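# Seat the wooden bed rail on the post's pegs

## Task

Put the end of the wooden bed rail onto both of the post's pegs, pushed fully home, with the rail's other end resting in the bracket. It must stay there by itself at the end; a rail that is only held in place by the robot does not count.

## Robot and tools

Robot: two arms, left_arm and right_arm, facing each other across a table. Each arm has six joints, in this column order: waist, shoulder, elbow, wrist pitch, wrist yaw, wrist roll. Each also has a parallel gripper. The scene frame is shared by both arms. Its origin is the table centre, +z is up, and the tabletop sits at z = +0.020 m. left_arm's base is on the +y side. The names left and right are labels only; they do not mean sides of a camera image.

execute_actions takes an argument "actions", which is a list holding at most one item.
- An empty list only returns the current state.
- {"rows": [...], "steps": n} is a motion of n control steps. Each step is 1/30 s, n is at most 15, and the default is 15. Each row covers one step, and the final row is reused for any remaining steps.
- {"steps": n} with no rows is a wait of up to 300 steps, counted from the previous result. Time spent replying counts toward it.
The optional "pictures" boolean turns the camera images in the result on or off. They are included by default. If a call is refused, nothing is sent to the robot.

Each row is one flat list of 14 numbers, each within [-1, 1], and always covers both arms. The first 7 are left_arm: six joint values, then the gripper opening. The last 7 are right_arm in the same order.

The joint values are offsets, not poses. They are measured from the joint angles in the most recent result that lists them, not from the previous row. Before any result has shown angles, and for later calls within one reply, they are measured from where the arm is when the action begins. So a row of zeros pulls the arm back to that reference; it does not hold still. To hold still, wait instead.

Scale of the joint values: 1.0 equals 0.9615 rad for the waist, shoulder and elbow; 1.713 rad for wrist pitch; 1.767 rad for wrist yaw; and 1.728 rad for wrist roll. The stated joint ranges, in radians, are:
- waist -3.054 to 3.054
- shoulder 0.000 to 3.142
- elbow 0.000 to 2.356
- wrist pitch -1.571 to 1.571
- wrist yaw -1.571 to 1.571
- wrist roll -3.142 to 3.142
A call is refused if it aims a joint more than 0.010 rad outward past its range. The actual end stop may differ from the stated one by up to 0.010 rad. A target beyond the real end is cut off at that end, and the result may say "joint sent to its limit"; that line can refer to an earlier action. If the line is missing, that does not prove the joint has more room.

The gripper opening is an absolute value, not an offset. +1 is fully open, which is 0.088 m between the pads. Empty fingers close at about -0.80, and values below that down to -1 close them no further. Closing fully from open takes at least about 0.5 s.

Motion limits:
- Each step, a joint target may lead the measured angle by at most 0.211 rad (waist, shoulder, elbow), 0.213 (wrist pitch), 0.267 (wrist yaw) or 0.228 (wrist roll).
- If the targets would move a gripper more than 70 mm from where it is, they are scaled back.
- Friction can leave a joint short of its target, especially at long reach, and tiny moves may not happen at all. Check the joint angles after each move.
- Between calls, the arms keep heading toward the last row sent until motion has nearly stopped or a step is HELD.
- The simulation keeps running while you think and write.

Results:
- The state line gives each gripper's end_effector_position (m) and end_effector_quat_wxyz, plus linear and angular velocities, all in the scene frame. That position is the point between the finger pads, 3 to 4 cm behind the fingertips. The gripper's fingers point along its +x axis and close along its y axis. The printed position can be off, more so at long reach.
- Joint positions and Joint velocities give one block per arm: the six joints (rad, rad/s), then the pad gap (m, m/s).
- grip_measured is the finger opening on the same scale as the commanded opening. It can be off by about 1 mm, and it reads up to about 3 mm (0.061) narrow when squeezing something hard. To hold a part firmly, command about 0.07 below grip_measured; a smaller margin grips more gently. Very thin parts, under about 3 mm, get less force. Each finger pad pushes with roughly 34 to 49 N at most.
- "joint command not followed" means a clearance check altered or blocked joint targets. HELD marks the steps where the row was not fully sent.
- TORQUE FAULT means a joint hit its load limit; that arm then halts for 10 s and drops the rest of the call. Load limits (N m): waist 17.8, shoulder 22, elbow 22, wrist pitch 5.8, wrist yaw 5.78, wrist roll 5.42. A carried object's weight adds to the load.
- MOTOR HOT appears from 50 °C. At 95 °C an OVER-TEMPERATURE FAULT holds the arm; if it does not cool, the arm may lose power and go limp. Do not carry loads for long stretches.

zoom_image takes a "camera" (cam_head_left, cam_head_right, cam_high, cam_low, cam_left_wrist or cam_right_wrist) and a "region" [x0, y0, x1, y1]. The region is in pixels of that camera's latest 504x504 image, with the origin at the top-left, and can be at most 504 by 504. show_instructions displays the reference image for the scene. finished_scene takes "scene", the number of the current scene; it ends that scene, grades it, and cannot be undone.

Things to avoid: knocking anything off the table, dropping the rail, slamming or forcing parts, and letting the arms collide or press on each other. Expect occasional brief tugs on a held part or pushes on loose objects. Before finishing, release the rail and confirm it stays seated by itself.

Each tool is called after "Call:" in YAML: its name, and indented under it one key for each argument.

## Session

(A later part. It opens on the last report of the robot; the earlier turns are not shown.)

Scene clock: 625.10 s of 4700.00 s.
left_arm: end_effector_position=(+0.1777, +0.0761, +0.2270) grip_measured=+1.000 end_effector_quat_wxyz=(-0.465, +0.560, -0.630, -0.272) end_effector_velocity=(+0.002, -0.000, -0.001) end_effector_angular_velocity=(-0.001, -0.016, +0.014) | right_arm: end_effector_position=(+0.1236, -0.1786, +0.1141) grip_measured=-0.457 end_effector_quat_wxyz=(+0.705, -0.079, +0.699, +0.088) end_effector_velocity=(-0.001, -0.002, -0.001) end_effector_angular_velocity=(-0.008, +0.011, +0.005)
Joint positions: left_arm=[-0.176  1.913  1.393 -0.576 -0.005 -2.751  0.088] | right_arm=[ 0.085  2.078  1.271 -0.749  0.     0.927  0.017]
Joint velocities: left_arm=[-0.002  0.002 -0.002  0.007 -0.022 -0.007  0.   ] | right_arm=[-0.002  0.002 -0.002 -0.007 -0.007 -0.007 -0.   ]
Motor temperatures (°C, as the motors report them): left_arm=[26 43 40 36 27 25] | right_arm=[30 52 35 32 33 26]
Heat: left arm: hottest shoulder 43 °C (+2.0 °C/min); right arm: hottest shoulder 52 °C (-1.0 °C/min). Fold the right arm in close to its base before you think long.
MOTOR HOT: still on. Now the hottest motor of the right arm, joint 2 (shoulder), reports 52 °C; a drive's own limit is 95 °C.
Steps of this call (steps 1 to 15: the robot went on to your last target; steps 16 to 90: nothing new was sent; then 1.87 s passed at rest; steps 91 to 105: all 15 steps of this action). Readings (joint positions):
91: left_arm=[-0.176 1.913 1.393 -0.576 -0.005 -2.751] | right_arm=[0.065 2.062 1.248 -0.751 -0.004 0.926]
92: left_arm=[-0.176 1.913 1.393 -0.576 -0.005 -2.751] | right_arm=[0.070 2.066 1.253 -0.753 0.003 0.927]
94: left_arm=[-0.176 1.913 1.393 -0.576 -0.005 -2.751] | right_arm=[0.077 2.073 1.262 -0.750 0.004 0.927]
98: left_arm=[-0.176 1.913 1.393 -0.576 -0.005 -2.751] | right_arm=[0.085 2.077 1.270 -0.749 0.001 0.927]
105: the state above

Call:
execute_actions:
  actions:
    - {"rows": [[0,0,0,0,0,0,1, -0.05,0,0.028,0,0.01,0,-1]]}

Call:
zoom_image:
  camera: "cam_left_wrist"
  region: [320, 310, 410, 400]

Scene clock: 627.77 s of 4700.00 s.
left_arm: end_effector_position=(+0.1777, +0.0761, +0.2270) grip_measured=+1.000 end_effector_quat_wxyz=(-0.465, +0.560, -0.630, -0.272) end_effector_velocity=(+0.002, +0.005, -0.004) end_effector_angular_velocity=(+0.029, -0.013, +0.014) | right_arm: end_effector_position=(+0.1259, -0.1793, +0.1145) grip_measured=-0.457 end_effector_quat_wxyz=(+0.701, -0.073, +0.704, +0.087) end_effector_velocity=(+0.002, +0.000, +0.000) end_effector_angular_velocity=(+0.004, -0.010, -0.010)
Joint positions: left_arm=[-0.176  1.913  1.393 -0.576 -0.005 -2.751  0.088] | right_arm=[ 0.073  2.078  1.273 -0.751 -0.014  0.924  0.017]
Joint velocities: left_arm=[-0.002  0.002 -0.002 -0.022 -0.022 -0.007  0.   ] | right_arm=[-0.002 -0.002 -0.002  0.007  0.007  0.007  0.   ]
Motor temperatures (°C, as the motors report them): left_arm=[26 43 40 36 27 25] | right_arm=[30 51 35 32 32 26]
Heat: left arm: hottest shoulder 43 °C (+2.0 °C/min); right arm: hottest shoulder 51 °C (-2.0 °C/min). Fold the right arm in close to its base before you think long.
MOTOR HOT: still on. Now the hottest motor of the right arm, joint 2 (shoulder), reports 51 °C; a drive's own limit is 95 °C.
Steps of this call (steps 1 to 15: the robot went on to your last target; steps 16 to 65: nothing new was sent; steps 66 to 80: all 15 steps of this action). Readings (joint positions):
66: left_arm=[-0.176 1.913 1.393 -0.576 -0.005 -2.751] | right_arm=[0.082 2.078 1.272 -0.749 -0.000 0.927]
67: left_arm=[-0.176 1.913 1.393 -0.576 -0.005 -2.751] | right_arm=[0.077 2.078 1.273 -0.751 -0.007 0.926]
69: left_arm=[-0.176 1.913 1.393 -0.576 -0.005 -2.751] | right_arm=[0.073 2.078 1.273 -0.751 -0.014 0.924]
73: left_arm=[-0.176 1.913 1.393 -0.576 -0.005 -2.751] | right_arm=[0.073 2.078 1.273 -0.751 -0.014 0.924]
80: the state above

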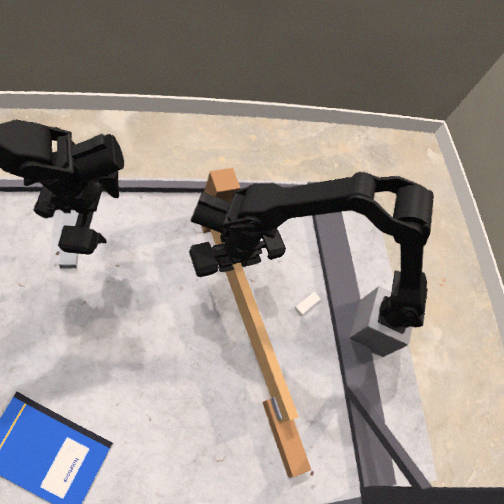

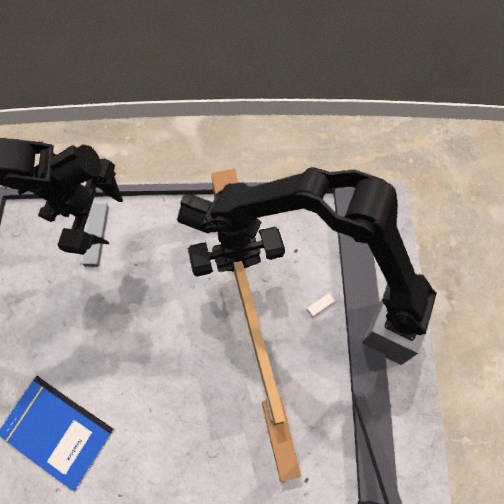

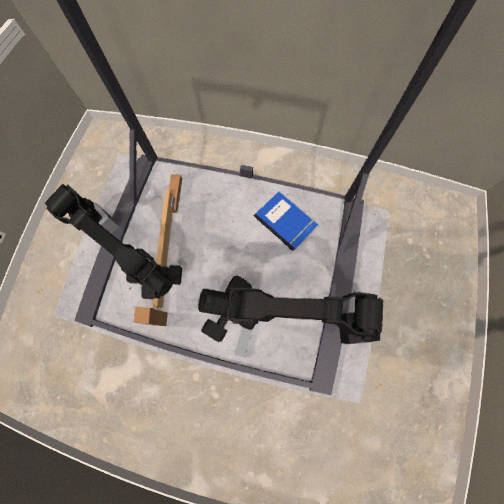

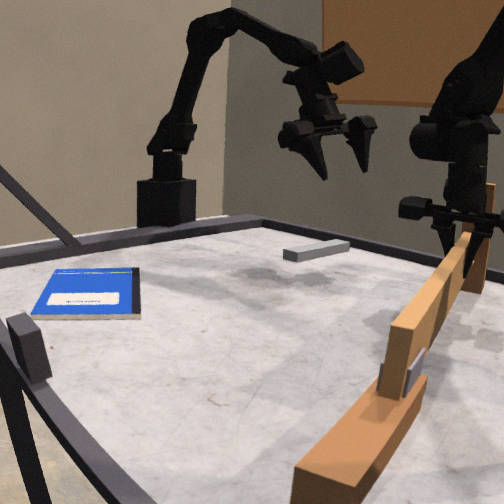

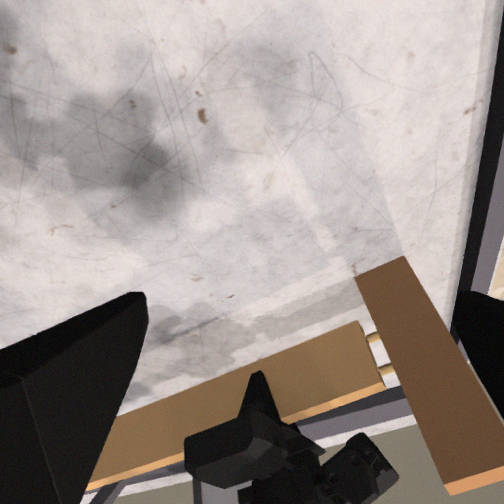

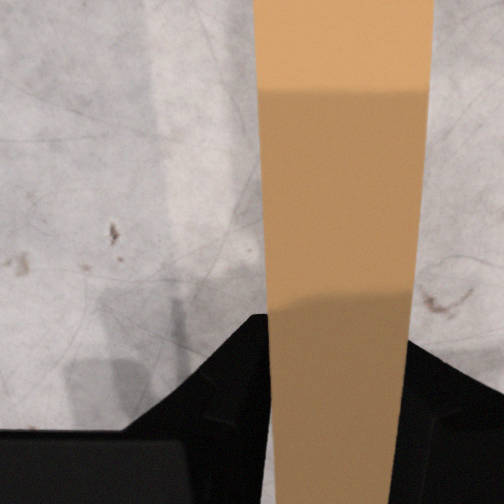

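Region (320, 310, 410, 400) of cam_left_wrist's 504x504 image, scaled by 5.600, with more detail than that image has.

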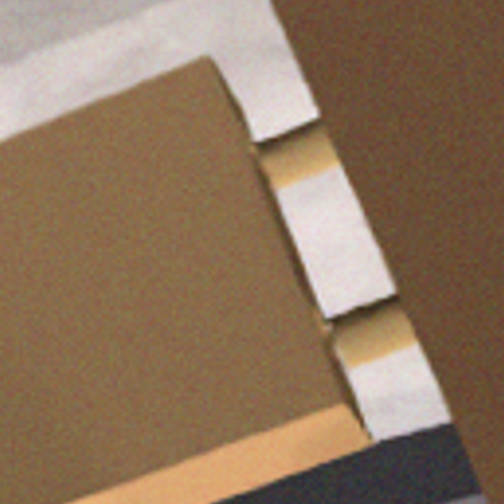

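Call:
execute_actions:
  actions:
    - {"rows": [[0,0,0,0,0,0,1, -0.04,0,0,-0.004,0.02,0,-1],[0,0,0,0,0,0,1, -0.04,0,0,-0.005,0.02,0,-1],[0,0,0,0,0,0,1, -0.04,0,0,-0.006,0.02,0,-1],[0,0,0,0,0,0,1, -0.04,0,0,-0.007,0.02,0,-1],[0,0,0,0,0,0,1, -0.04,0,0,-0.008,0.02,0,-1],[0,0,0,0,0,0,1, -0.04,0,0,-0.009,0.02,0,-1],[0,0,0,0,0,0,1, -0.04,0,0,-0.01,0.02,0,-1],[0,0,0,0,0,0,1, -0.04,0,0,-0.011,0.02,0,-1],[0,0,0,0,0,0,1, -0.04,0,0,-0.012,0.02,0,-1]]}
  pictures: false

Scene clock: 634.60 s of 4700.00 s.
left_arm: end_effector_position=(+0.1777, +0.0761, +0.2270) grip_measured=+1.000 end_effector_quat_wxyz=(-0.465, +0.560, -0.630, -0.272) end_effector_velocity=(-0.000, +0.001, +0.001) end_effector_angular_velocity=(+0.002, +0.004, +0.020) | right_arm: end_effector_position=(+0.1266, -0.1830, +0.1145) grip_measured=-0.457 end_effector_quat_wxyz=(+0.699, -0.076, +0.706, +0.081) end_effector_velocity=(-0.001, -0.002, -0.001) end_effector_angular_velocity=(-0.008, +0.012, +0.020)
Joint positions: left_arm=[-0.176  1.913  1.393 -0.576 -0.005 -2.751  0.088] | right_arm=[ 0.068  2.078  1.273 -0.765 -0.011  0.923  0.017]
Joint velocities: left_arm=[-0.002 -0.002  0.002 -0.007 -0.007 -0.022  0.   ] | right_arm=[-0.002  0.002 -0.002 -0.007 -0.007 -0.022  0.   ]
Motor temperatures (°C, as the motors report them): left_arm=[26 43 40 35 27 25] | right_arm=[30 51 36 32 32 26]
Heat: left arm: hottest shoulder 43 °C (+2.0 °C/min); right arm: hottest shoulder 51 °C (-2.0 °C/min). Fold the right arm in close to its base before you think long.
MOTOR HOT: still on. Now the hottest motor of the right arm, joint 2 (shoulder), reports 51 °C; a drive's own limit is 95 °C.
Steps of this call (steps 1 to 15: the robot went on to your last target; steps 16 to 90: nothing new was sent; then 3.33 s passed at rest; steps 91 to 105: all 15 steps of this action). Readings (joint positions):
91: left_arm=[-0.176 1.913 1.393 -0.576 -0.005 -2.751] | right_arm=[0.073 2.078 1.273 -0.751 -0.014 0.923]
92: left_arm=[-0.176 1.913 1.393 -0.576 -0.005 -2.751] | right_arm=[0.072 2.078 1.273 -0.752 -0.014 0.923]
94: left_arm=[-0.176 1.913 1.393 -0.576 -0.005 -2.751] | right_arm=[0.072 2.078 1.273 -0.755 -0.013 0.923]
98: left_arm=[-0.176 1.913 1.393 -0.576 -0.005 -2.751] | right_arm=[0.069 2.078 1.273 -0.761 -0.012 0.923]
105: the state above

Call:
execute_actions:
  actions:
    - {"rows": [[0,0,0,0,0,0,1, -0.04,-0.03,0,0,0.02,0,-1],[0,0,0,0,0,0,1, -0.04,-0.032,0,0,0.02,0,-1],[0,0,0,0,0,0,1, -0.04,-0.034,0,0,0.02,0,-1],[0,0,0,0,0,0,1, -0.04,-0.036,0,0,0.02,0,-1],[0,0,0,0,0,0,1, -0.04,-0.038,0,0,0.02,0,-1],[0,0,0,0,0,0,1, -0.04,-0.04,0,0,0.02,0,-1],[0,0,0,0,0,0,1, -0.04,-0.042,0,0,0.02,0,-1],[0,0,0,0,0,0,1, -0.04,-0.044,0,0,0.02,0,-1]]}
  pictures: false

Scene clock: 639.13 s of 4700.00 s.
left_arm: end_effector_position=(+0.1777, +0.0761, +0.2270) grip_measured=+1.000 end_effector_quat_wxyz=(-0.465, +0.560, -0.630, -0.272) end_effector_velocity=(-0.000, +0.002, -0.001) end_effector_angular_velocity=(+0.008, -0.002, +0.007) | right_arm: end_effector_position=(+0.1270, -0.1825, +0.1159) grip_measured=-0.457 end_effector_quat_wxyz=(+0.700, -0.075, +0.705, +0.082) end_effector_velocity=(-0.001, -0.001, +0.002) end_effector_angular_velocity=(+0.001, +0.008, +0.005)
Joint positions: left_arm=[-0.176  1.913  1.393 -0.576 -0.005 -2.751  0.088] | right_arm=[ 0.067  2.074  1.273 -0.765 -0.011  0.923  0.017]
Joint velocities: left_arm=[-0.002 -0.002 -0.002 -0.007 -0.007 -0.007  0.   ] | right_arm=[-0.002 -0.007 -0.002 -0.007 -0.007 -0.007  0.   ]
Motor temperatures (°C, as the motors report them): left_arm=[26 44 40 35 27 25] | right_arm=[30 52 35 32 33 26]
Heat: left arm: hottest shoulder 44 °C (+3.0 °C/min); right arm: hottest shoulder 52 °C (-2.0 °C/min). Fold the right arm in close to its base before you think long.
MOTOR HOT: still on. Now the hottest motor of the right arm, joint 2 (shoulder), reports 52 °C; a drive's own limit is 95 °C.
Steps of this call (steps 1 to 15: the robot went on to your last target; steps 16 to 90: nothing new was sent; then 1.03 s passed at rest; steps 91 to 105: all 15 steps of this action). Readings (joint positions):
91: left_arm=[-0.176 1.913 1.393 -0.576 -0.005 -2.751] | right_arm=[0.067 2.078 1.273 -0.765 -0.011 0.923]
92: left_arm=[-0.176 1.913 1.393 -0.576 -0.005 -2.751] | right_arm=[0.067 2.078 1.273 -0.765 -0.011 0.923]
94: left_arm=[-0.176 1.913 1.393 -0.576 -0.005 -2.751] | right_arm=[0.067 2.078 1.273 -0.765 -0.011 0.923]
98: left_arm=[-0.176 1.913 1.393 -0.576 -0.005 -2.751] | right_arm=[0.067 2.076 1.273 -0.765 -0.011 0.923]
105: the state above

Call:
execute_actions:
  actions:
    - {"rows": [[0,0,0,0,0,0,1, -0.04,-0.045,0,0,0.02,0,-1]]}
  pictures: false

Call:
execute_actions:
  actions:
    - {"rows": [[0,0,0,0,0,0,1, -0.04,-0.045,0,0,0.02,0,-1]]}
  pictures: false

Scene clock: 642.37 s of 4700.00 s.
left_arm: end_effector_position=(+0.1777, +0.0761, +0.2270) grip_measured=+1.000 end_effector_quat_wxyz=(-0.465, +0.560, -0.630, -0.272) end_effector_velocity=(-0.001, +0.005, -0.002) end_effector_angular_velocity=(+0.023, -0.007, -0.006) | right_arm: end_effector_position=(+0.1272, -0.1828, +0.1165) grip_measured=-0.457 end_effector_quat_wxyz=(+0.701, -0.074, +0.705, +0.082) end_effector_velocity=(+0.000, +0.001, +0.000) end_effector_angular_velocity=(+0.010, +0.004, +0.005)
Joint positions: left_arm=[-0.176  1.913  1.393 -0.576 -0.005 -2.751  0.088] | right_arm=[ 0.067  2.071  1.272 -0.765 -0.011  0.923  0.017]
Joint velocities: left_arm=[-0.002 -0.002 -0.002 -0.022 -0.007  0.007  0.   ] | right_arm=[-0.002 -0.002 -0.002  0.007 -0.007 -0.007 -0.   ]
Motor temperatures (°C, as the motors report them): left_arm=[26 44 40 35 27 25] | right_arm=[31 53 35 32 33 26]
Heat: left arm: hottest shoulder 44 °C (+3.0 °C/min); right arm: hottest shoulder 53 °C (-1.0 °C/min). Fold the right arm in close to its base before you think long.
MOTOR HOT: still on. Now the hottest motor of the right arm, joint 2 (shoulder), reports 53 °C; a drive's own limit is 95 °C.
Steps of this call (steps 1 to 15: the robot went on to your last target; steps 16 to 82: nothing new was sent; steps 83 to 97: all 15 steps of this action). Readings (joint positions):
83: left_arm=[-0.176 1.913 1.393 -0.576 -0.005 -2.751] | right_arm=[0.067 2.073 1.273 -0.765 -0.011 0.923]
84: left_arm=[-0.176 1.913 1.393 -0.576 -0.005 -2.751] | right_arm=[0.067 2.072 1.273 -0.765 -0.011 0.923]
86: left_arm=[-0.176 1.913 1.393 -0.576 -0.005 -2.751] | right_arm=[0.067 2.072 1.272 -0.765 -0.011 0.923]
90: left_arm=[-0.176 1.913 1.393 -0.576 -0.005 -2.751] | right_arm=[0.067 2.071 1.272 -0.765 -0.011 0.923]
97: the state above

Scene clock: 642.87 s of 4700.00 s.
left_arm: end_effector_position=(+0.1777, +0.0761, +0.2270) grip_measured=+1.000 end_effector_quat_wxyz=(-0.465, +0.560, -0.630, -0.272) end_effector_velocity=(+0.000, -0.002, +0.005) end_effector_angular_velocity=(-0.017, -0.005, +0.007) | right_arm: end_effector_position=(+0.1273, -0.1831, +0.1169) grip_measured=-0.457 end_effector_quat_wxyz=(+0.701, -0.074, +0.705, +0.082) end_effector_velocity=(-0.003, -0.001, +0.000) end_effector_angular_velocity=(+0.002, +0.023, +0.005)
Joint positions: left_arm=[-0.176  1.913  1.393 -0.576 -0.005 -2.751  0.088] | right_arm=[ 0.066  2.069  1.27  -0.765 -0.011  0.923  0.017]
Joint velocities: left_arm=[-0.002 -0.007  0.002  0.007 -0.007 -0.007  0.   ] | right_arm=[-0.002 -0.002 -0.002 -0.007 -0.022 -0.007 -0.   ]
Motor temperatures (°C, as the motors report them): left_arm=[26 44 40 35 27 25] | right_arm=[31 53 35 32 33 26]
Heat: left arm: hottest shoulder 44 °C (+3.0 °C/min); right arm: hottest shoulder 53 °C (-1.0 °C/min). Fold the right arm in close to its base before you think long.
MOTOR HOT: still on. Now the hottest motor of the right arm, joint 2 (shoulder), reports 53 °C; a drive's own limit is 95 °C.
Steps of this call (steps 1 to 15: all 15 steps of this action). Readings (joint positions):
1: left_arm=[-0.176 1.913 1.393 -0.576 -0.005 -2.751] | right_arm=[0.067 2.071 1.272 -0.765 -0.011 0.923]
2: left_arm=[-0.176 1.913 1.393 -0.576 -0.005 -2.751] | right_arm=[0.067 2.071 1.272 -0.765 -0.011 0.923]
4: left_arm=[-0.176 1.913 1.393 -0.576 -0.005 -2.751] | right_arm=[0.066 2.070 1.271 -0.765 -0.011 0.923]
8: left_arm=[-0.176 1.913 1.393 -0.576 -0.005 -2.751] | right_arm=[0.066 2.069 1.270 -0.765 -0.011 0.923]
15: the state above

Call:
execute_actions:
  actions:
    - {"rows": [[0,0,0,0,0,0,1, -0.1,0,0,0,0.04,0,-1]]}

Call:
zoom_image:
  camera: "cam_left_wrist"
  region: [320, 310, 410, 400]

Scene clock: 645.73 s of 4700.00 s.
left_arm: end_effector_position=(+0.1777, +0.0761, +0.2270) grip_measured=+1.000 end_effector_quat_wxyz=(-0.465, +0.560, -0.630, -0.272) end_effector_velocity=(-0.000, +0.001, +0.001) end_effector_angular_velocity=(+0.003, -0.003, +0.007) | right_arm: end_effector_position=(+0.1286, -0.1839, +0.1168) grip_measured=-0.457 end_effector_quat_wxyz=(+0.695, -0.067, +0.711, +0.082) end_effector_velocity=(-0.001, -0.002, +0.000) end_effector_angular_velocity=(-0.003, +0.010, +0.005)
Joint positions: left_arm=[-0.176  1.913  1.393 -0.576 -0.005 -2.751  0.088] | right_arm=[ 0.053  2.069  1.27  -0.765 -0.032  0.921  0.017]
Joint velocities: left_arm=[-0.002 -0.002  0.002 -0.007 -0.007 -0.007  0.   ] | right_arm=[-0.002 -0.002 -0.002 -0.007 -0.007 -0.007 -0.   ]
Motor temperatures (°C, as the motors report them): left_arm=[26 44 40 35 27 25] | right_arm=[31 55 35 32 33 26]
Heat: left arm: hottest shoulder 44 °C (+3.0 °C/min); right arm: hottest shoulder 55 °C (+1.0 °C/min). Fold the right arm in close to its base before you think long.
MOTOR HOT: still on. Now the hottest motor of the right arm, joint 2 (shoulder), reports 55 °C; a drive's own limit is 95 °C.
Steps of this call (steps 1 to 15: the robot went on to your last target; steps 16 to 71: nothing new was sent; steps 72 to 86: all 15 steps of this action). Readings (joint positions):
72: left_arm=[-0.176 1.913 1.393 -0.576 -0.005 -2.751] | right_arm=[0.062 2.069 1.270 -0.765 -0.016 0.923]
73: left_arm=[-0.176 1.913 1.393 -0.576 -0.005 -2.751] | right_arm=[0.057 2.069 1.270 -0.765 -0.025 0.922]
75: left_arm=[-0.176 1.913 1.393 -0.576 -0.005 -2.751] | right_arm=[0.053 2.069 1.270 -0.765 -0.032 0.921]
79: left_arm=[-0.176 1.913 1.393 -0.576 -0.005 -2.751] | right_arm=[0.053 2.069 1.270 -0.765 -0.032 0.921]
86: the state above

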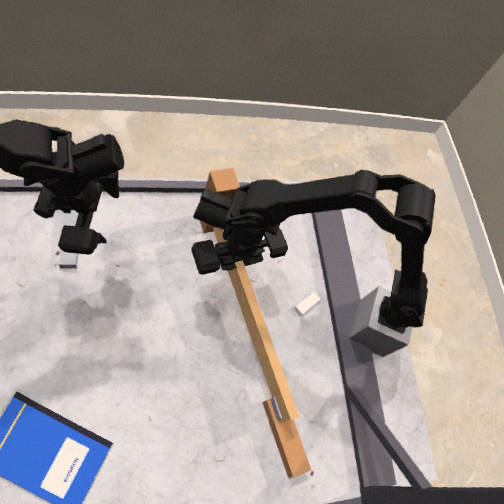

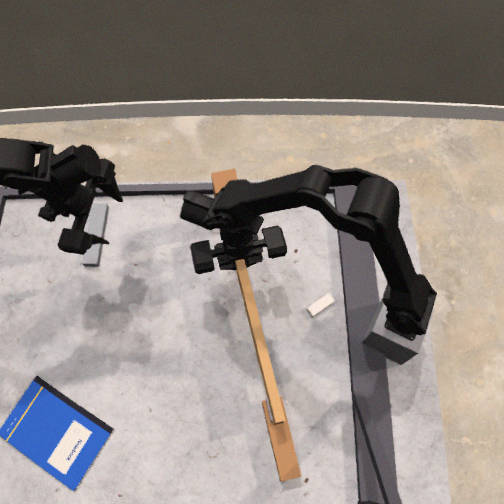

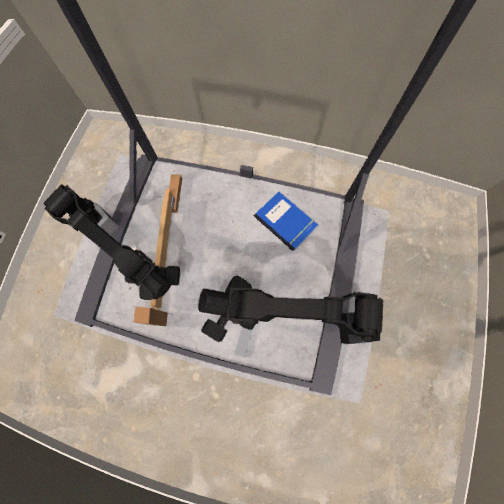

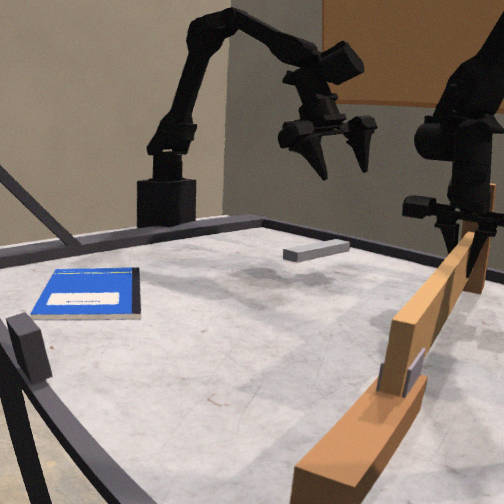

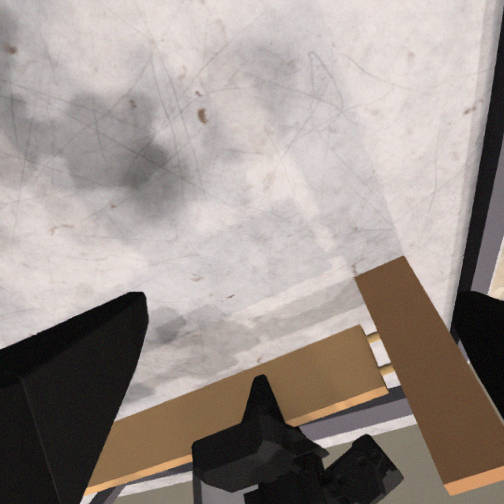

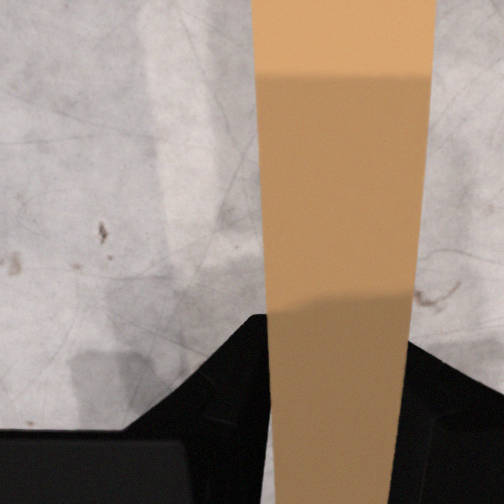

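Region (320, 310, 410, 400) of cam_left_wrist's 504x504 image, scaled by 5.600, with more detail than that image has.

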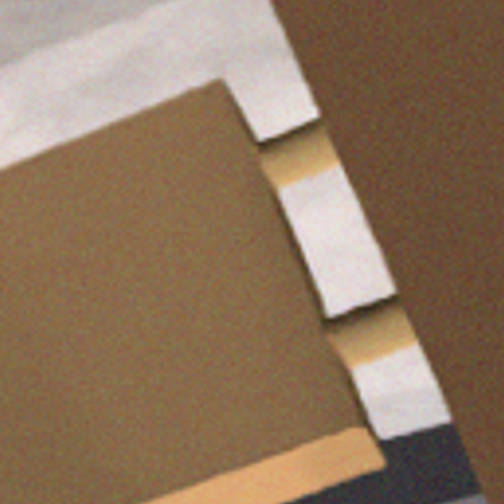

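Call:
execute_actions:
  actions:
    - {"rows": [[0,0,0,0,0,0,1, -0.03,0,0,0,0.09,0,-1]]}
  pictures: false

Scene clock: 648.77 s of 4700.00 s.
left_arm: end_effector_position=(+0.1777, +0.0761, +0.2270) grip_measured=+1.000 end_effector_quat_wxyz=(-0.465, +0.560, -0.630, -0.272) end_effector_velocity=(-0.002, -0.001, +0.001) end_effector_angular_velocity=(-0.007, -0.004, +0.003) | right_arm: end_effector_position=(+0.1269, -0.1832, +0.1167) grip_measured=-0.457 end_effector_quat_wxyz=(+0.713, -0.086, +0.692, +0.079) end_effector_velocity=(-0.002, -0.001, +0.002) end_effector_angular_velocity=(-0.000, +0.008, +0.024)
Joint positions: left_arm=[-0.176  1.913  1.393 -0.576 -0.005 -2.751  0.088] | right_arm=[ 0.084  2.069  1.27  -0.765  0.031  0.927  0.017]
Joint velocities: left_arm=[-0.007 -0.002 -0.002  0.007 -0.007 -0.007  0.   ] | right_arm=[ 0.002 -0.007 -0.002 -0.007 -0.007 -0.022 -0.   ]
Motor temperatures (°C, as the motors report them): left_arm=[26 44 40 35 27 25] | right_arm=[32 54 35 32 35 26]
Heat: left arm: hottest shoulder 44 °C (+3.1 °C/min); right arm: hottest shoulder 54 °C (+1.0 °C/min). Fold the right arm in close to its base before you think long.
MOTOR HOT: still on. Now the hottest motor of the right arm, joint 2 (shoulder), reports 54 °C; a drive's own limit is 95 °C.
Steps of this call (steps 1 to 15: the robot went on to your last target; steps 16 to 76: nothing new was sent; steps 77 to 91: all 15 steps of this action). Readings (joint positions):
77: left_arm=[-0.176 1.913 1.393 -0.576 -0.005 -2.751] | right_arm=[0.059 2.069 1.270 -0.765 -0.021 0.920]
78: left_arm=[-0.176 1.913 1.393 -0.576 -0.005 -2.751] | right_arm=[0.069 2.069 1.270 -0.765 -0.001 0.921]
80: left_arm=[-0.176 1.913 1.393 -0.576 -0.005 -2.751] | right_arm=[0.080 2.069 1.270 -0.765 0.021 0.925]
84: left_arm=[-0.176 1.913 1.393 -0.576 -0.005 -2.751] | right_arm=[0.083 2.069 1.270 -0.765 0.028 0.927]
91: the state above

Call:
execute_actions:
  actions:
    - {"rows": [[0,0,0,0,0,0,1, -0.08,0,0,0,0.02,0,-1]]}
  pictures: false

Call:
execute_actions:
  actions:
    - {"rows": [[0,0,0,0,0,0,1, -0.05,0.02,0,0,0.02,0,-1]]}
  pictures: false

Scene clock: 651.20 s of 4700.00 s.
left_arm: end_effector_position=(+0.1777, +0.0761, +0.2270) grip_measured=+1.000 end_effector_quat_wxyz=(-0.465, +0.560, -0.630, -0.272) end_effector_velocity=(-0.000, +0.003, -0.000) end_effector_angular_velocity=(+0.008, -0.002, +0.007) | right_arm: end_effector_position=(+0.1275, -0.1839, +0.1166) grip_measured=-0.457 end_effector_quat_wxyz=(+0.704, -0.076, +0.702, +0.079) end_effector_velocity=(-0.000, -0.001, -0.001) end_effector_angular_velocity=(+0.005, +0.006, +0.020)
Joint positions: left_arm=[-0.176  1.913  1.393 -0.576 -0.005 -2.751  0.088] | right_arm=[ 0.069  2.069  1.27  -0.766 -0.001  0.928  0.017]
Joint velocities: left_arm=[-0.002 -0.007 -0.007 -0.007 -0.007 -0.007  0.   ] | right_arm=[-0.002 -0.002 -0.007  0.007 -0.007 -0.022  0.   ]
Motor temperatures (°C, as the motors report them): left_arm=[26 44 40 35 27 25] | right_arm=[32 54 35 31 37 26]
Heat: left arm: hottest shoulder 44 °C (+3.0 °C/min); right arm: hottest shoulder 54 °C (+1.0 °C/min). Fold the right arm in close to its base before you think long.
MOTOR HOT: still on. Now the hottest motor of the right arm, joint 2 (shoulder), reports 54 °C; a drive's own limit is 95 °C.
Steps of this call (steps 1 to 15: the robot went on to your last target; steps 16 to 58: nothing new was sent; steps 59 to 73: all 15 steps of this action). Readings (joint positions):
59: left_arm=[-0.176 1.913 1.393 -0.576 -0.005 -2.751] | right_arm=[0.083 2.069 1.270 -0.765 0.027 0.928]
60: left_arm=[-0.176 1.913 1.393 -0.576 -0.005 -2.751] | right_arm=[0.078 2.069 1.270 -0.765 0.018 0.928]
62: left_arm=[-0.176 1.913 1.393 -0.576 -0.005 -2.751] | right_arm=[0.072 2.069 1.270 -0.766 0.005 0.928]
66: left_arm=[-0.176 1.913 1.393 -0.576 -0.005 -2.751] | right_arm=[0.070 2.069 1.270 -0.766 0.001 0.928]
73: the state above

Scene clock: 651.70 s of 4700.00 s.
left_arm: end_effector_position=(+0.1777, +0.0761, +0.2270) grip_measured=+1.000 end_effector_quat_wxyz=(-0.465, +0.560, -0.630, -0.272) end_effector_velocity=(-0.001, +0.005, -0.002) end_effector_angular_velocity=(+0.012, -0.002, +0.007) | right_arm: end_effector_position=(+0.1270, -0.1846, +0.1145) grip_measured=-0.457 end_effector_quat_wxyz=(+0.700, -0.076, +0.705, +0.077) end_effector_velocity=(-0.001, -0.002, +0.000) end_effector_angular_velocity=(-0.004, +0.010, -0.010)
Joint positions: left_arm=[-0.176  1.913  1.393 -0.576 -0.005 -2.751  0.088] | right_arm=[ 0.067  2.075  1.27  -0.767 -0.007  0.928  0.017]
Joint velocities: left_arm=[-0.002 -0.007 -0.012 -0.007 -0.007 -0.007  0.   ] | right_arm=[-0.002 -0.002 -0.002 -0.007 -0.007  0.007 -0.   ]
Motor temperatures (°C, as the motors report them): left_arm=[26 45 40 35 27 25] | right_arm=[32 54 35 31 37 26]
Heat: left arm: hottest shoulder 45 °C (+4.0 °C/min); right arm: hottest shoulder 54 °C (+1.0 °C/min). Fold the right arm in close to its base before you think long.
MOTOR HOT: still on. Now the hottest motor of the right arm, joint 2 (shoulder), reports 54 °C; a drive's own limit is 95 °C.
Steps of this call (steps 1 to 15: all 15 steps of this action). Readings (joint positions):
1: left_arm=[-0.176 1.913 1.393 -0.576 -0.005 -2.751] | right_arm=[0.069 2.072 1.270 -0.767 -0.002 0.928]
2: left_arm=[-0.176 1.913 1.393 -0.576 -0.005 -2.751] | right_arm=[0.069 2.073 1.270 -0.767 -0.003 0.928]
4: left_arm=[-0.176 1.913 1.393 -0.576 -0.005 -2.751] | right_arm=[0.068 2.075 1.270 -0.767 -0.005 0.928]
8: left_arm=[-0.176 1.913 1.393 -0.576 -0.005 -2.751] | right_arm=[0.067 2.075 1.270 -0.767 -0.007 0.928]
15: the state above

Call:
execute_actions:
  actions:
    - {"rows": [[0,0,0,0,0,0,1, -0.02,-0.05,0,0,0.01,0,-1]]}
  pictures: false

Call:
execute_actions:
  actions:
    - {"rows": [[0,0,0,0,0,0,1, -0.05,0,0,0.008,0.02,0,-1],[0,0,0,0,0,0,1, -0.05,0,0,0.008,0.02,0,-1],[0,0,0,0,0,0,1, -0.05,0,0,0.008,0.02,0,-1],[0,0,0,0,0,0,1, -0.05,0,0,0.008,0.02,0,-1],[0,0,0,0,0,0,1, -0.05,0,0,-0.005,0.02,0,-1],[0,0,0,0,0,0,1, -0.05,0,0,-0.005,0.02,0,-1],[0,0,0,0,0,0,1, -0.05,0,0,-0.005,0.02,0,-1],[0,0,0,0,0,0,1, -0.05,0,0,-0.005,0.02,0,-1],[0,0,0,0,0,0,1, -0.05,0,0,0.012,0.02,0,-1],[0,0,0,0,0,0,1, -0.05,0,0,0.012,0.02,0,-1],[0,0,0,0,0,0,1, -0.05,0,0,0.012,0.02,0,-1],[0,0,0,0,0,0,1, -0.05,0,0,0.012,0.02,0,-1],[0,0,0,0,0,0,1, -0.05,0,0,-0.008,0.02,0,-1],[0,0,0,0,0,0,1, -0.05,0,0,-0.008,0.02,0,-1],[0,0,0,0,0,0,1, -0.05,0,0,-0.008,0.02,0,-1]]}
  pictures: false

Scene clock: 660.40 s of 4700.00 s.
left_arm: end_effector_position=(+0.1777, +0.0761, +0.2270) grip_measured=+1.000 end_effector_quat_wxyz=(-0.465, +0.560, -0.630, -0.272) end_effector_velocity=(-0.003, +0.005, -0.002) end_effector_angular_velocity=(+0.021, +0.006, -0.012) | right_arm: end_effector_position=(+0.1271, -0.1841, +0.1174) grip_measured=-0.457 end_effector_quat_wxyz=(+0.702, -0.074, +0.704, +0.079) end_effector_velocity=(-0.003, -0.001, +0.000) end_effector_angular_velocity=(-0.004, +0.010, +0.010)
Joint positions: left_arm=[-0.176  1.913  1.393 -0.576 -0.005 -2.751  0.088] | right_arm=[ 0.067  2.066  1.268 -0.768 -0.007  0.928  0.017]
Joint velocities: left_arm=[-0.002 -0.002 -0.002 -0.022  0.007  0.007  0.   ] | right_arm=[ 0.002 -0.002 -0.002 -0.007 -0.007 -0.007 -0.   ]
Motor temperatures (°C, as the motors report them): left_arm=[26 45 40 35 27 25] | right_arm=[33 53 35 31 36 26]
Heat: left arm: hottest shoulder 45 °C (+4.0 °C/min); right arm: hottest shoulder 53 °C (+1.0 °C/min). Fold the right arm in close to its base before you think long.
MOTOR HOT: still on. Now the hottest motor of the right arm, joint 2 (shoulder), reports 53 °C; a drive's own limit is 95 °C.
Steps of this call (steps 1 to 15: the robot went on to your last target; steps 16 to 90: nothing new was sent; then 5.20 s passed at rest; steps 91 to 105: all 15 steps of this action). Readings (joint positions):
91: left_arm=[-0.176 1.913 1.393 -0.576 -0.005 -2.751] | right_arm=[0.067 2.074 1.270 -0.767 -0.008 0.928]
92: left_arm=[-0.176 1.913 1.393 -0.576 -0.005 -2.751] | right_arm=[0.067 2.072 1.270 -0.766 -0.008 0.928]
94: left_arm=[-0.176 1.913 1.393 -0.576 -0.005 -2.751] | right_arm=[0.067 2.071 1.270 -0.766 -0.007 0.928]
98: left_arm=[-0.176 1.913 1.393 -0.576 -0.005 -2.751] | right_arm=[0.067 2.068 1.269 -0.767 -0.007 0.928]
105: the state above

Scene clock: 660.90 s of 4700.00 s.
left_arm: end_effector_position=(+0.1777, +0.0761, +0.2270) grip_measured=+1.000 end_effector_quat_wxyz=(-0.465, +0.560, -0.630, -0.272) end_effector_velocity=(-0.000, +0.003, -0.000) end_effector_angular_velocity=(+0.007, +0.004, +0.020) | right_arm: end_effector_position=(+0.1275, -0.1850, +0.1169) grip_measured=-0.457 end_effector_quat_wxyz=(+0.700, -0.071, +0.706, +0.078) end_effector_velocity=(-0.001, -0.003, +0.003) end_effector_angular_velocity=(-0.008, +0.012, +0.005)
Joint positions: left_arm=[-0.176  1.913  1.393 -0.576 -0.005 -2.751  0.088] | right_arm=[ 0.062  2.066  1.266 -0.767 -0.013  0.928  0.017]
Joint velocities: left_arm=[-0.002 -0.007 -0.007 -0.007 -0.007 -0.022  0.   ] | right_arm=[-0.002 -0.007  0.002 -0.022 -0.007 -0.007 -0.   ]
Motor temperatures (°C, as the motors report them): left_arm=[26 45 40 35 27 25] | right_arm=[33 53 35 31 36 26]
Heat: left arm: hottest shoulder 45 °C (+4.1 °C/min); right arm: hottest shoulder 53 °C (+1.0 °C/min). Fold the right arm in close to its base before you think long.
MOTOR HOT: still on. Now the hottest motor of the right arm, joint 2 (shoulder), reports 53 °C; a drive's own limit is 95 °C.
Steps of this call (steps 1 to 15: all 15 steps of this action). Readings (joint positions):
1: left_arm=[-0.176 1.913 1.393 -0.576 -0.005 -2.751] | right_arm=[0.065 2.066 1.268 -0.767 -0.009 0.928]
2: left_arm=[-0.176 1.913 1.393 -0.576 -0.005 -2.751] | right_arm=[0.063 2.066 1.268 -0.767 -0.012 0.928]
4: left_arm=[-0.176 1.913 1.393 -0.576 -0.005 -2.751] | right_arm=[0.063 2.066 1.267 -0.766 -0.013 0.928]
8: left_arm=[-0.176 1.913 1.393 -0.576 -0.005 -2.751] | right_arm=[0.062 2.066 1.267 -0.767 -0.013 0.928]
15: the state above

Call:
execute_actions:
  actions:
    - {"rows": [[0,0,0,0,0,0,1, 0.0,0,0,0,0.0,0,-1]],"steps":2}

Call:
zoom_image:
  camera: "cam_low"
  region: [360, 170, 504, 420]

Call:
zoom_image:
  camera: "cam_left_wrist"
  region: [320, 310, 410, 400]

Scene clock: 664.80 s of 4700.00 s.
left_arm: end_effector_position=(+0.1777, +0.0761, +0.2270) grip_measured=+1.000 end_effector_quat_wxyz=(-0.465, +0.560, -0.630, -0.272) end_effector_velocity=(+0.002, +0.004, -0.002) end_effector_angular_velocity=(+0.014, -0.015, +0.014) | right_arm: end_effector_position=(+0.1271, -0.1865, +0.1169) grip_measured=-0.457 end_effector_quat_wxyz=(+0.700, -0.075, +0.706, +0.076) end_effector_velocity=(-0.006, -0.003, +0.002) end_effector_angular_velocity=(-0.031, -0.026, +0.034)
Joint positions: left_arm=[-0.176  1.913  1.393 -0.576 -0.005 -2.751  0.088] | right_arm=[ 0.064  2.066  1.266 -0.774 -0.009  0.928  0.017]
Joint velocities: left_arm=[-0.002 -0.002 -0.007 -0.007 -0.022 -0.007  0.   ] | right_arm=[ 0.027 -0.007 -0.002 -0.022  0.037 -0.007  0.   ]
Motor temperatures (°C, as the motors report them): left_arm=[26 45 40 34 27 25] | right_arm=[33 53 35 31 36 26]
Heat: left arm: hottest shoulder 45 °C (+5.1 °C/min); right arm: hottest shoulder 53 °C (+0.0 °C/min). Fold the right arm in close to its base before you think long.
MOTOR HOT: still on. Now the hottest motor of the right arm, joint 2 (shoulder), reports 53 °C; a drive's own limit is 95 °C.
Steps of this call (steps 1 to 15: the robot went on to your last target; steps 16 to 90: nothing new was sent; then 0.83 s passed at rest; steps 91 to 92: all 2 steps of this action). Readings (joint positions):
91: left_arm=[-0.176 1.913 1.393 -0.576 -0.005 -2.751] | right_arm=[0.062 2.066 1.266 -0.774 -0.011 0.928]
92: the state above

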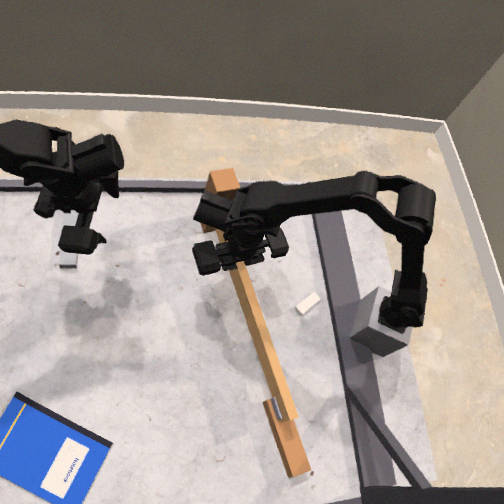

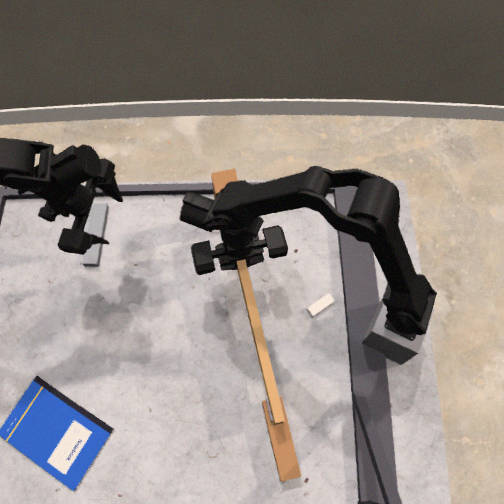

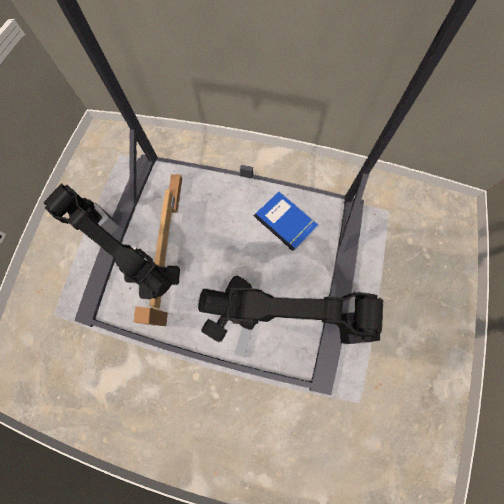

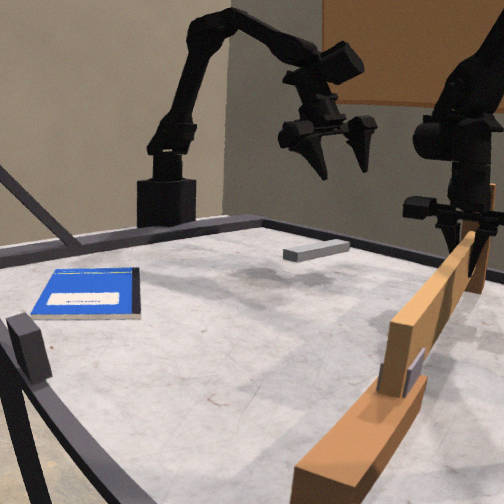

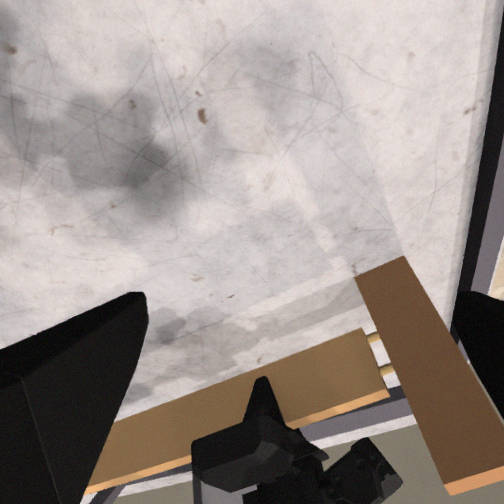

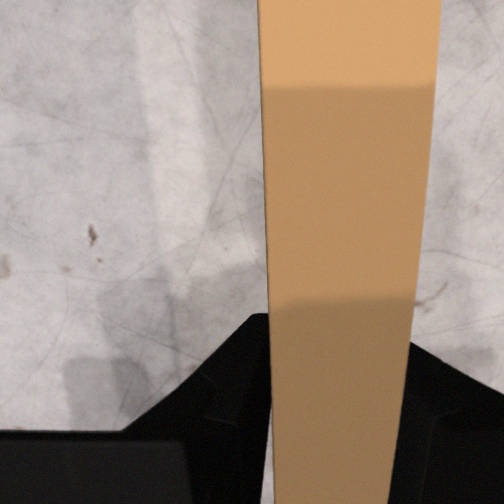

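Region (360, 170, 504, 420) of cam_low's 504x504 image, scaled by 2.016, with more detail than that image has; it fills the left 290 columns of this view, and the rest is white.

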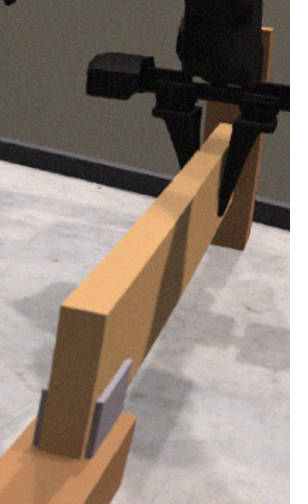

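Region (320, 310, 410, 400) of cam_left_wrist's 504x504 image, scaled by 5.600, with more detail than that image has.

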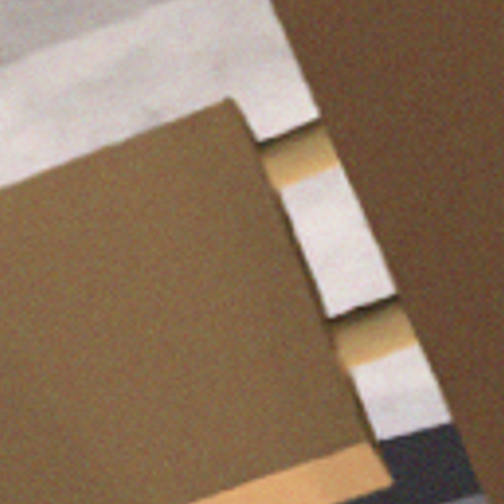

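Call:
execute_actions:
  actions:
    - {"rows": [[0,0,0,0,0,0,1, 0.01,0.012,0,0.022,0,0,-1]]}
  pictures: false

Scene clock: 669.13 s of 4700.00 s.
left_arm: end_effector_position=(+0.1777, +0.0761, +0.2270) grip_measured=+1.000 end_effector_quat_wxyz=(-0.465, +0.560, -0.630, -0.272) end_effector_velocity=(+0.000, -0.001, +0.001) end_effector_angular_velocity=(-0.006, -0.011, -0.006) | right_arm: end_effector_position=(+0.1260, -0.1813, +0.1150) grip_measured=-0.457 end_effector_quat_wxyz=(+0.703, -0.072, +0.703, +0.084) end_effector_velocity=(-0.002, -0.005, +0.000) end_effector_angular_velocity=(-0.017, +0.016, +0.005)
Joint positions: left_arm=[-0.176  1.913  1.393 -0.576 -0.005 -2.751  0.088] | right_arm=[ 0.072  2.071  1.265 -0.75  -0.009  0.928  0.017]
Joint velocities: left_arm=[-0.002 -0.002 -0.002  0.007 -0.007  0.007  0.   ] | right_arm=[-0.002 -0.002 -0.002 -0.022 -0.007 -0.007  0.   ]
Motor temperatures (°C, as the motors report them): left_arm=[26 45 40 34 27 25] | right_arm=[32 53 35 31 36 26]
Heat: left arm: hottest shoulder 45 °C (+4.0 °C/min); right arm: hottest shoulder 53 °C (+1.0 °C/min). Fold the right arm in close to its base before you think long.
MOTOR HOT: still on. Now the hottest motor of the right arm, joint 2 (shoulder), reports 53 °C; a drive's own limit is 95 °C.
Steps of this call (steps 1 to 15: the robot went on to your last target; steps 16 to 90: nothing new was sent; then 0.83 s passed at rest; steps 91 to 105: all 15 steps of this action). Readings (joint positions):
91: left_arm=[-0.176 1.913 1.393 -0.576 -0.005 -2.751] | right_arm=[0.065 2.067 1.266 -0.769 -0.009 0.928]
92: left_arm=[-0.176 1.913 1.393 -0.576 -0.005 -2.751] | right_arm=[0.067 2.068 1.265 -0.764 -0.009 0.928]
94: left_arm=[-0.176 1.913 1.393 -0.576 -0.005 -2.751] | right_arm=[0.071 2.070 1.265 -0.754 -0.009 0.928]
98: left_arm=[-0.176 1.913 1.393 -0.576 -0.005 -2.751] | right_arm=[0.072 2.071 1.265 -0.750 -0.009 0.928]
105: the state above

Call:
execute_actions:
  actions:
    - {"rows": [[0,0,0,0,0,0,1, -0.05,-0.04,0,-0.006,0.01,0,-1]]}
  pictures: false

Scene clock: 671.23 s of 4700.00 s.
left_arm: end_effector_position=(+0.1777, +0.0761, +0.2270) grip_measured=+1.000 end_effector_quat_wxyz=(-0.465, +0.560, -0.630, -0.272) end_effector_velocity=(-0.000, +0.002, -0.001) end_effector_angular_velocity=(+0.007, +0.004, +0.020) | right_arm: end_effector_position=(+0.1273, -0.1833, +0.1162) grip_measured=-0.457 end_effector_quat_wxyz=(+0.698, -0.069, +0.708, +0.083) end_effector_velocity=(-0.004, +0.001, +0.001) end_effector_angular_velocity=(+0.007, +0.021, -0.005)
Joint positions: left_arm=[-0.176  1.913  1.393 -0.576 -0.005 -2.751  0.088] | right_arm=[ 0.061  2.068  1.265 -0.758 -0.022  0.925  0.017]
Joint velocities: left_arm=[-0.002 -0.002 -0.002 -0.007 -0.007 -0.022  0.   ] | right_arm=[ 0.002 -0.002  0.002 -0.007 -0.022  0.007 -0.   ]
Motor temperatures (°C, as the motors report them): left_arm=[26 45 40 34 27 25] | right_arm=[32 53 35 31 35 26]
Heat: left arm: hottest shoulder 45 °C (+4.0 °C/min); right arm: hottest shoulder 53 °C (+1.0 °C/min). Fold the right arm in close to its base before you think long.
MOTOR HOT: still on. Now the hottest motor of the right arm, joint 2 (shoulder), reports 53 °C; a drive's own limit is 95 °C.
Steps of this call (steps 1 to 15: the robot went on to your last target; steps 16 to 48: nothing new was sent; steps 49 to 63: all 15 steps of this action). Readings (joint positions):
49: left_arm=[-0.176 1.913 1.393 -0.576 -0.005 -2.751] | right_arm=[0.070 2.071 1.265 -0.750 -0.012 0.928]
50: left_arm=[-0.176 1.913 1.393 -0.576 -0.005 -2.751] | right_arm=[0.066 2.071 1.265 -0.751 -0.018 0.927]
52: left_arm=[-0.176 1.913 1.393 -0.576 -0.005 -2.751] | right_arm=[0.064 2.070 1.265 -0.752 -0.022 0.925]
56: left_arm=[-0.176 1.913 1.393 -0.576 -0.005 -2.751] | right_arm=[0.062 2.069 1.265 -0.757 -0.022 0.925]
63: the state above

Call:
execute_actions:
  actions:
    - {"rows": [[0,0,0,0,0,0,1, -0.06,0,0,0.004,0.03,0,-1]]}

Call:
zoom_image:
  camera: "cam_left_wrist"
  region: [320, 310, 410, 400]

Scene clock: 674.17 s of 4700.00 s.
left_arm: end_effector_position=(+0.1777, +0.0761, +0.2270) grip_measured=+1.000 end_effector_quat_wxyz=(-0.465, +0.560, -0.630, -0.272) end_effector_velocity=(+0.001, +0.006, -0.004) end_effector_angular_velocity=(+0.029, -0.020, +0.001) | right_arm: end_effector_position=(+0.1277, -0.1833, +0.1162) grip_measured=-0.457 end_effector_quat_wxyz=(+0.697, -0.068, +0.709, +0.083) end_effector_velocity=(-0.001, -0.003, +0.003) end_effector_angular_velocity=(-0.014, -0.001, -0.005)
Joint positions: left_arm=[-0.176  1.913  1.393 -0.576 -0.005 -2.751  0.088] | right_arm=[ 0.059  2.068  1.265 -0.757 -0.025  0.923  0.017]
Joint velocities: left_arm=[-0.002 -0.002 -0.007 -0.022 -0.022  0.007  0.   ] | right_arm=[ 0.002 -0.007  0.002 -0.022  0.007  0.007  0.   ]
Motor temperatures (°C, as the motors report them): left_arm=[26 46 40 34 27 25] | right_arm=[32 54 35 31 35 26]
Heat: left arm: hottest shoulder 46 °C (+5.0 °C/min); right arm: hottest shoulder 54 °C (+2.0 °C/min). Fold the right arm in close to its base before you think long.
MOTOR HOT: still on. Now the hottest motor of the right arm, joint 2 (shoulder), reports 54 °C; a drive's own limit is 95 °C.
Steps of this call (steps 1 to 15: the robot went on to your last target; steps 16 to 73: nothing new was sent; steps 74 to 88: all 15 steps of this action). Readings (joint positions):
74: left_arm=[-0.176 1.913 1.393 -0.576 -0.005 -2.751] | right_arm=[0.060 2.068 1.265 -0.758 -0.023 0.924]
75: left_arm=[-0.176 1.913 1.393 -0.576 -0.005 -2.751] | right_arm=[0.059 2.068 1.265 -0.758 -0.025 0.924]
77: left_arm=[-0.176 1.913 1.393 -0.576 -0.005 -2.751] | right_arm=[0.059 2.068 1.265 -0.757 -0.025 0.924]
81: left_arm=[-0.176 1.913 1.393 -0.576 -0.005 -2.751] | right_arm=[0.059 2.068 1.265 -0.757 -0.025 0.923]
88: the state above

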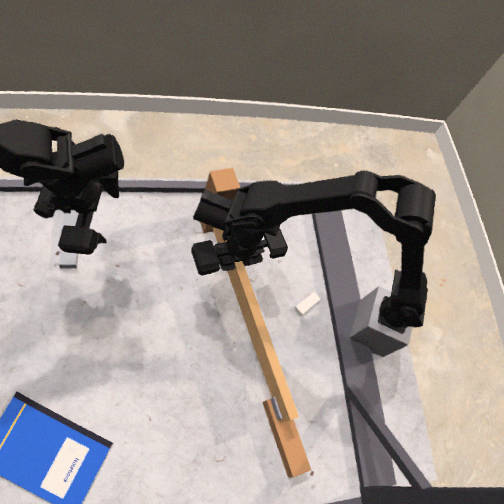

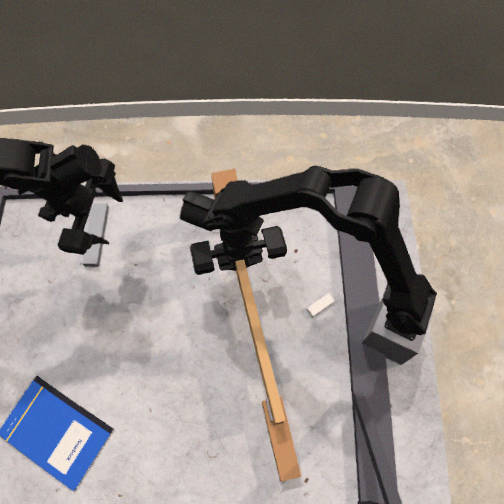

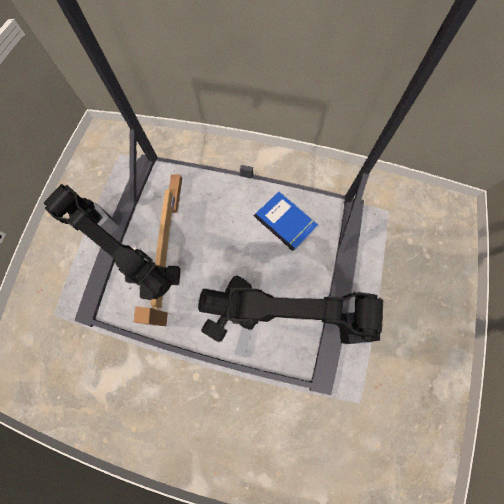

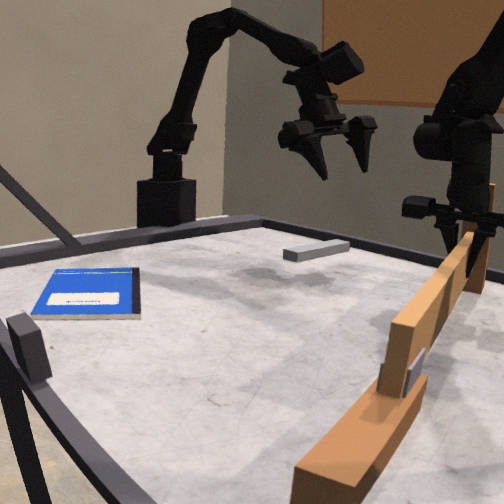

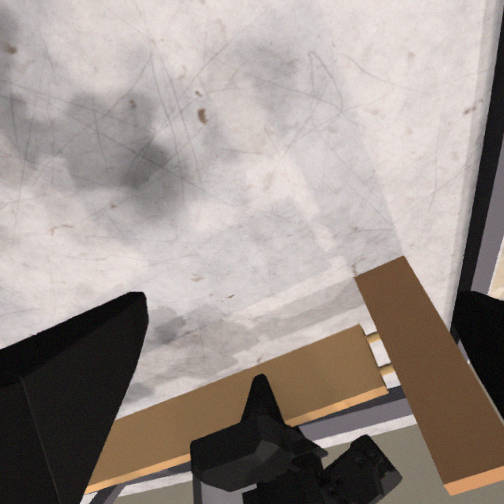

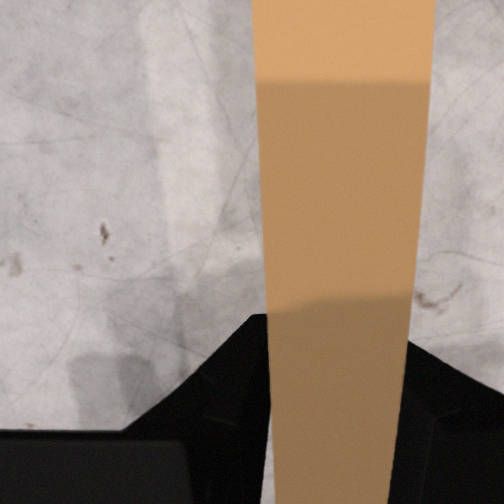

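Region (320, 310, 410, 400) of cam_left_wrist's 504x504 image, scaled by 5.600, with more detail than that image has.

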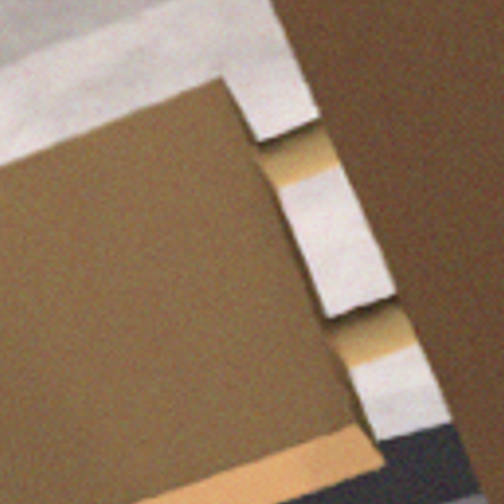

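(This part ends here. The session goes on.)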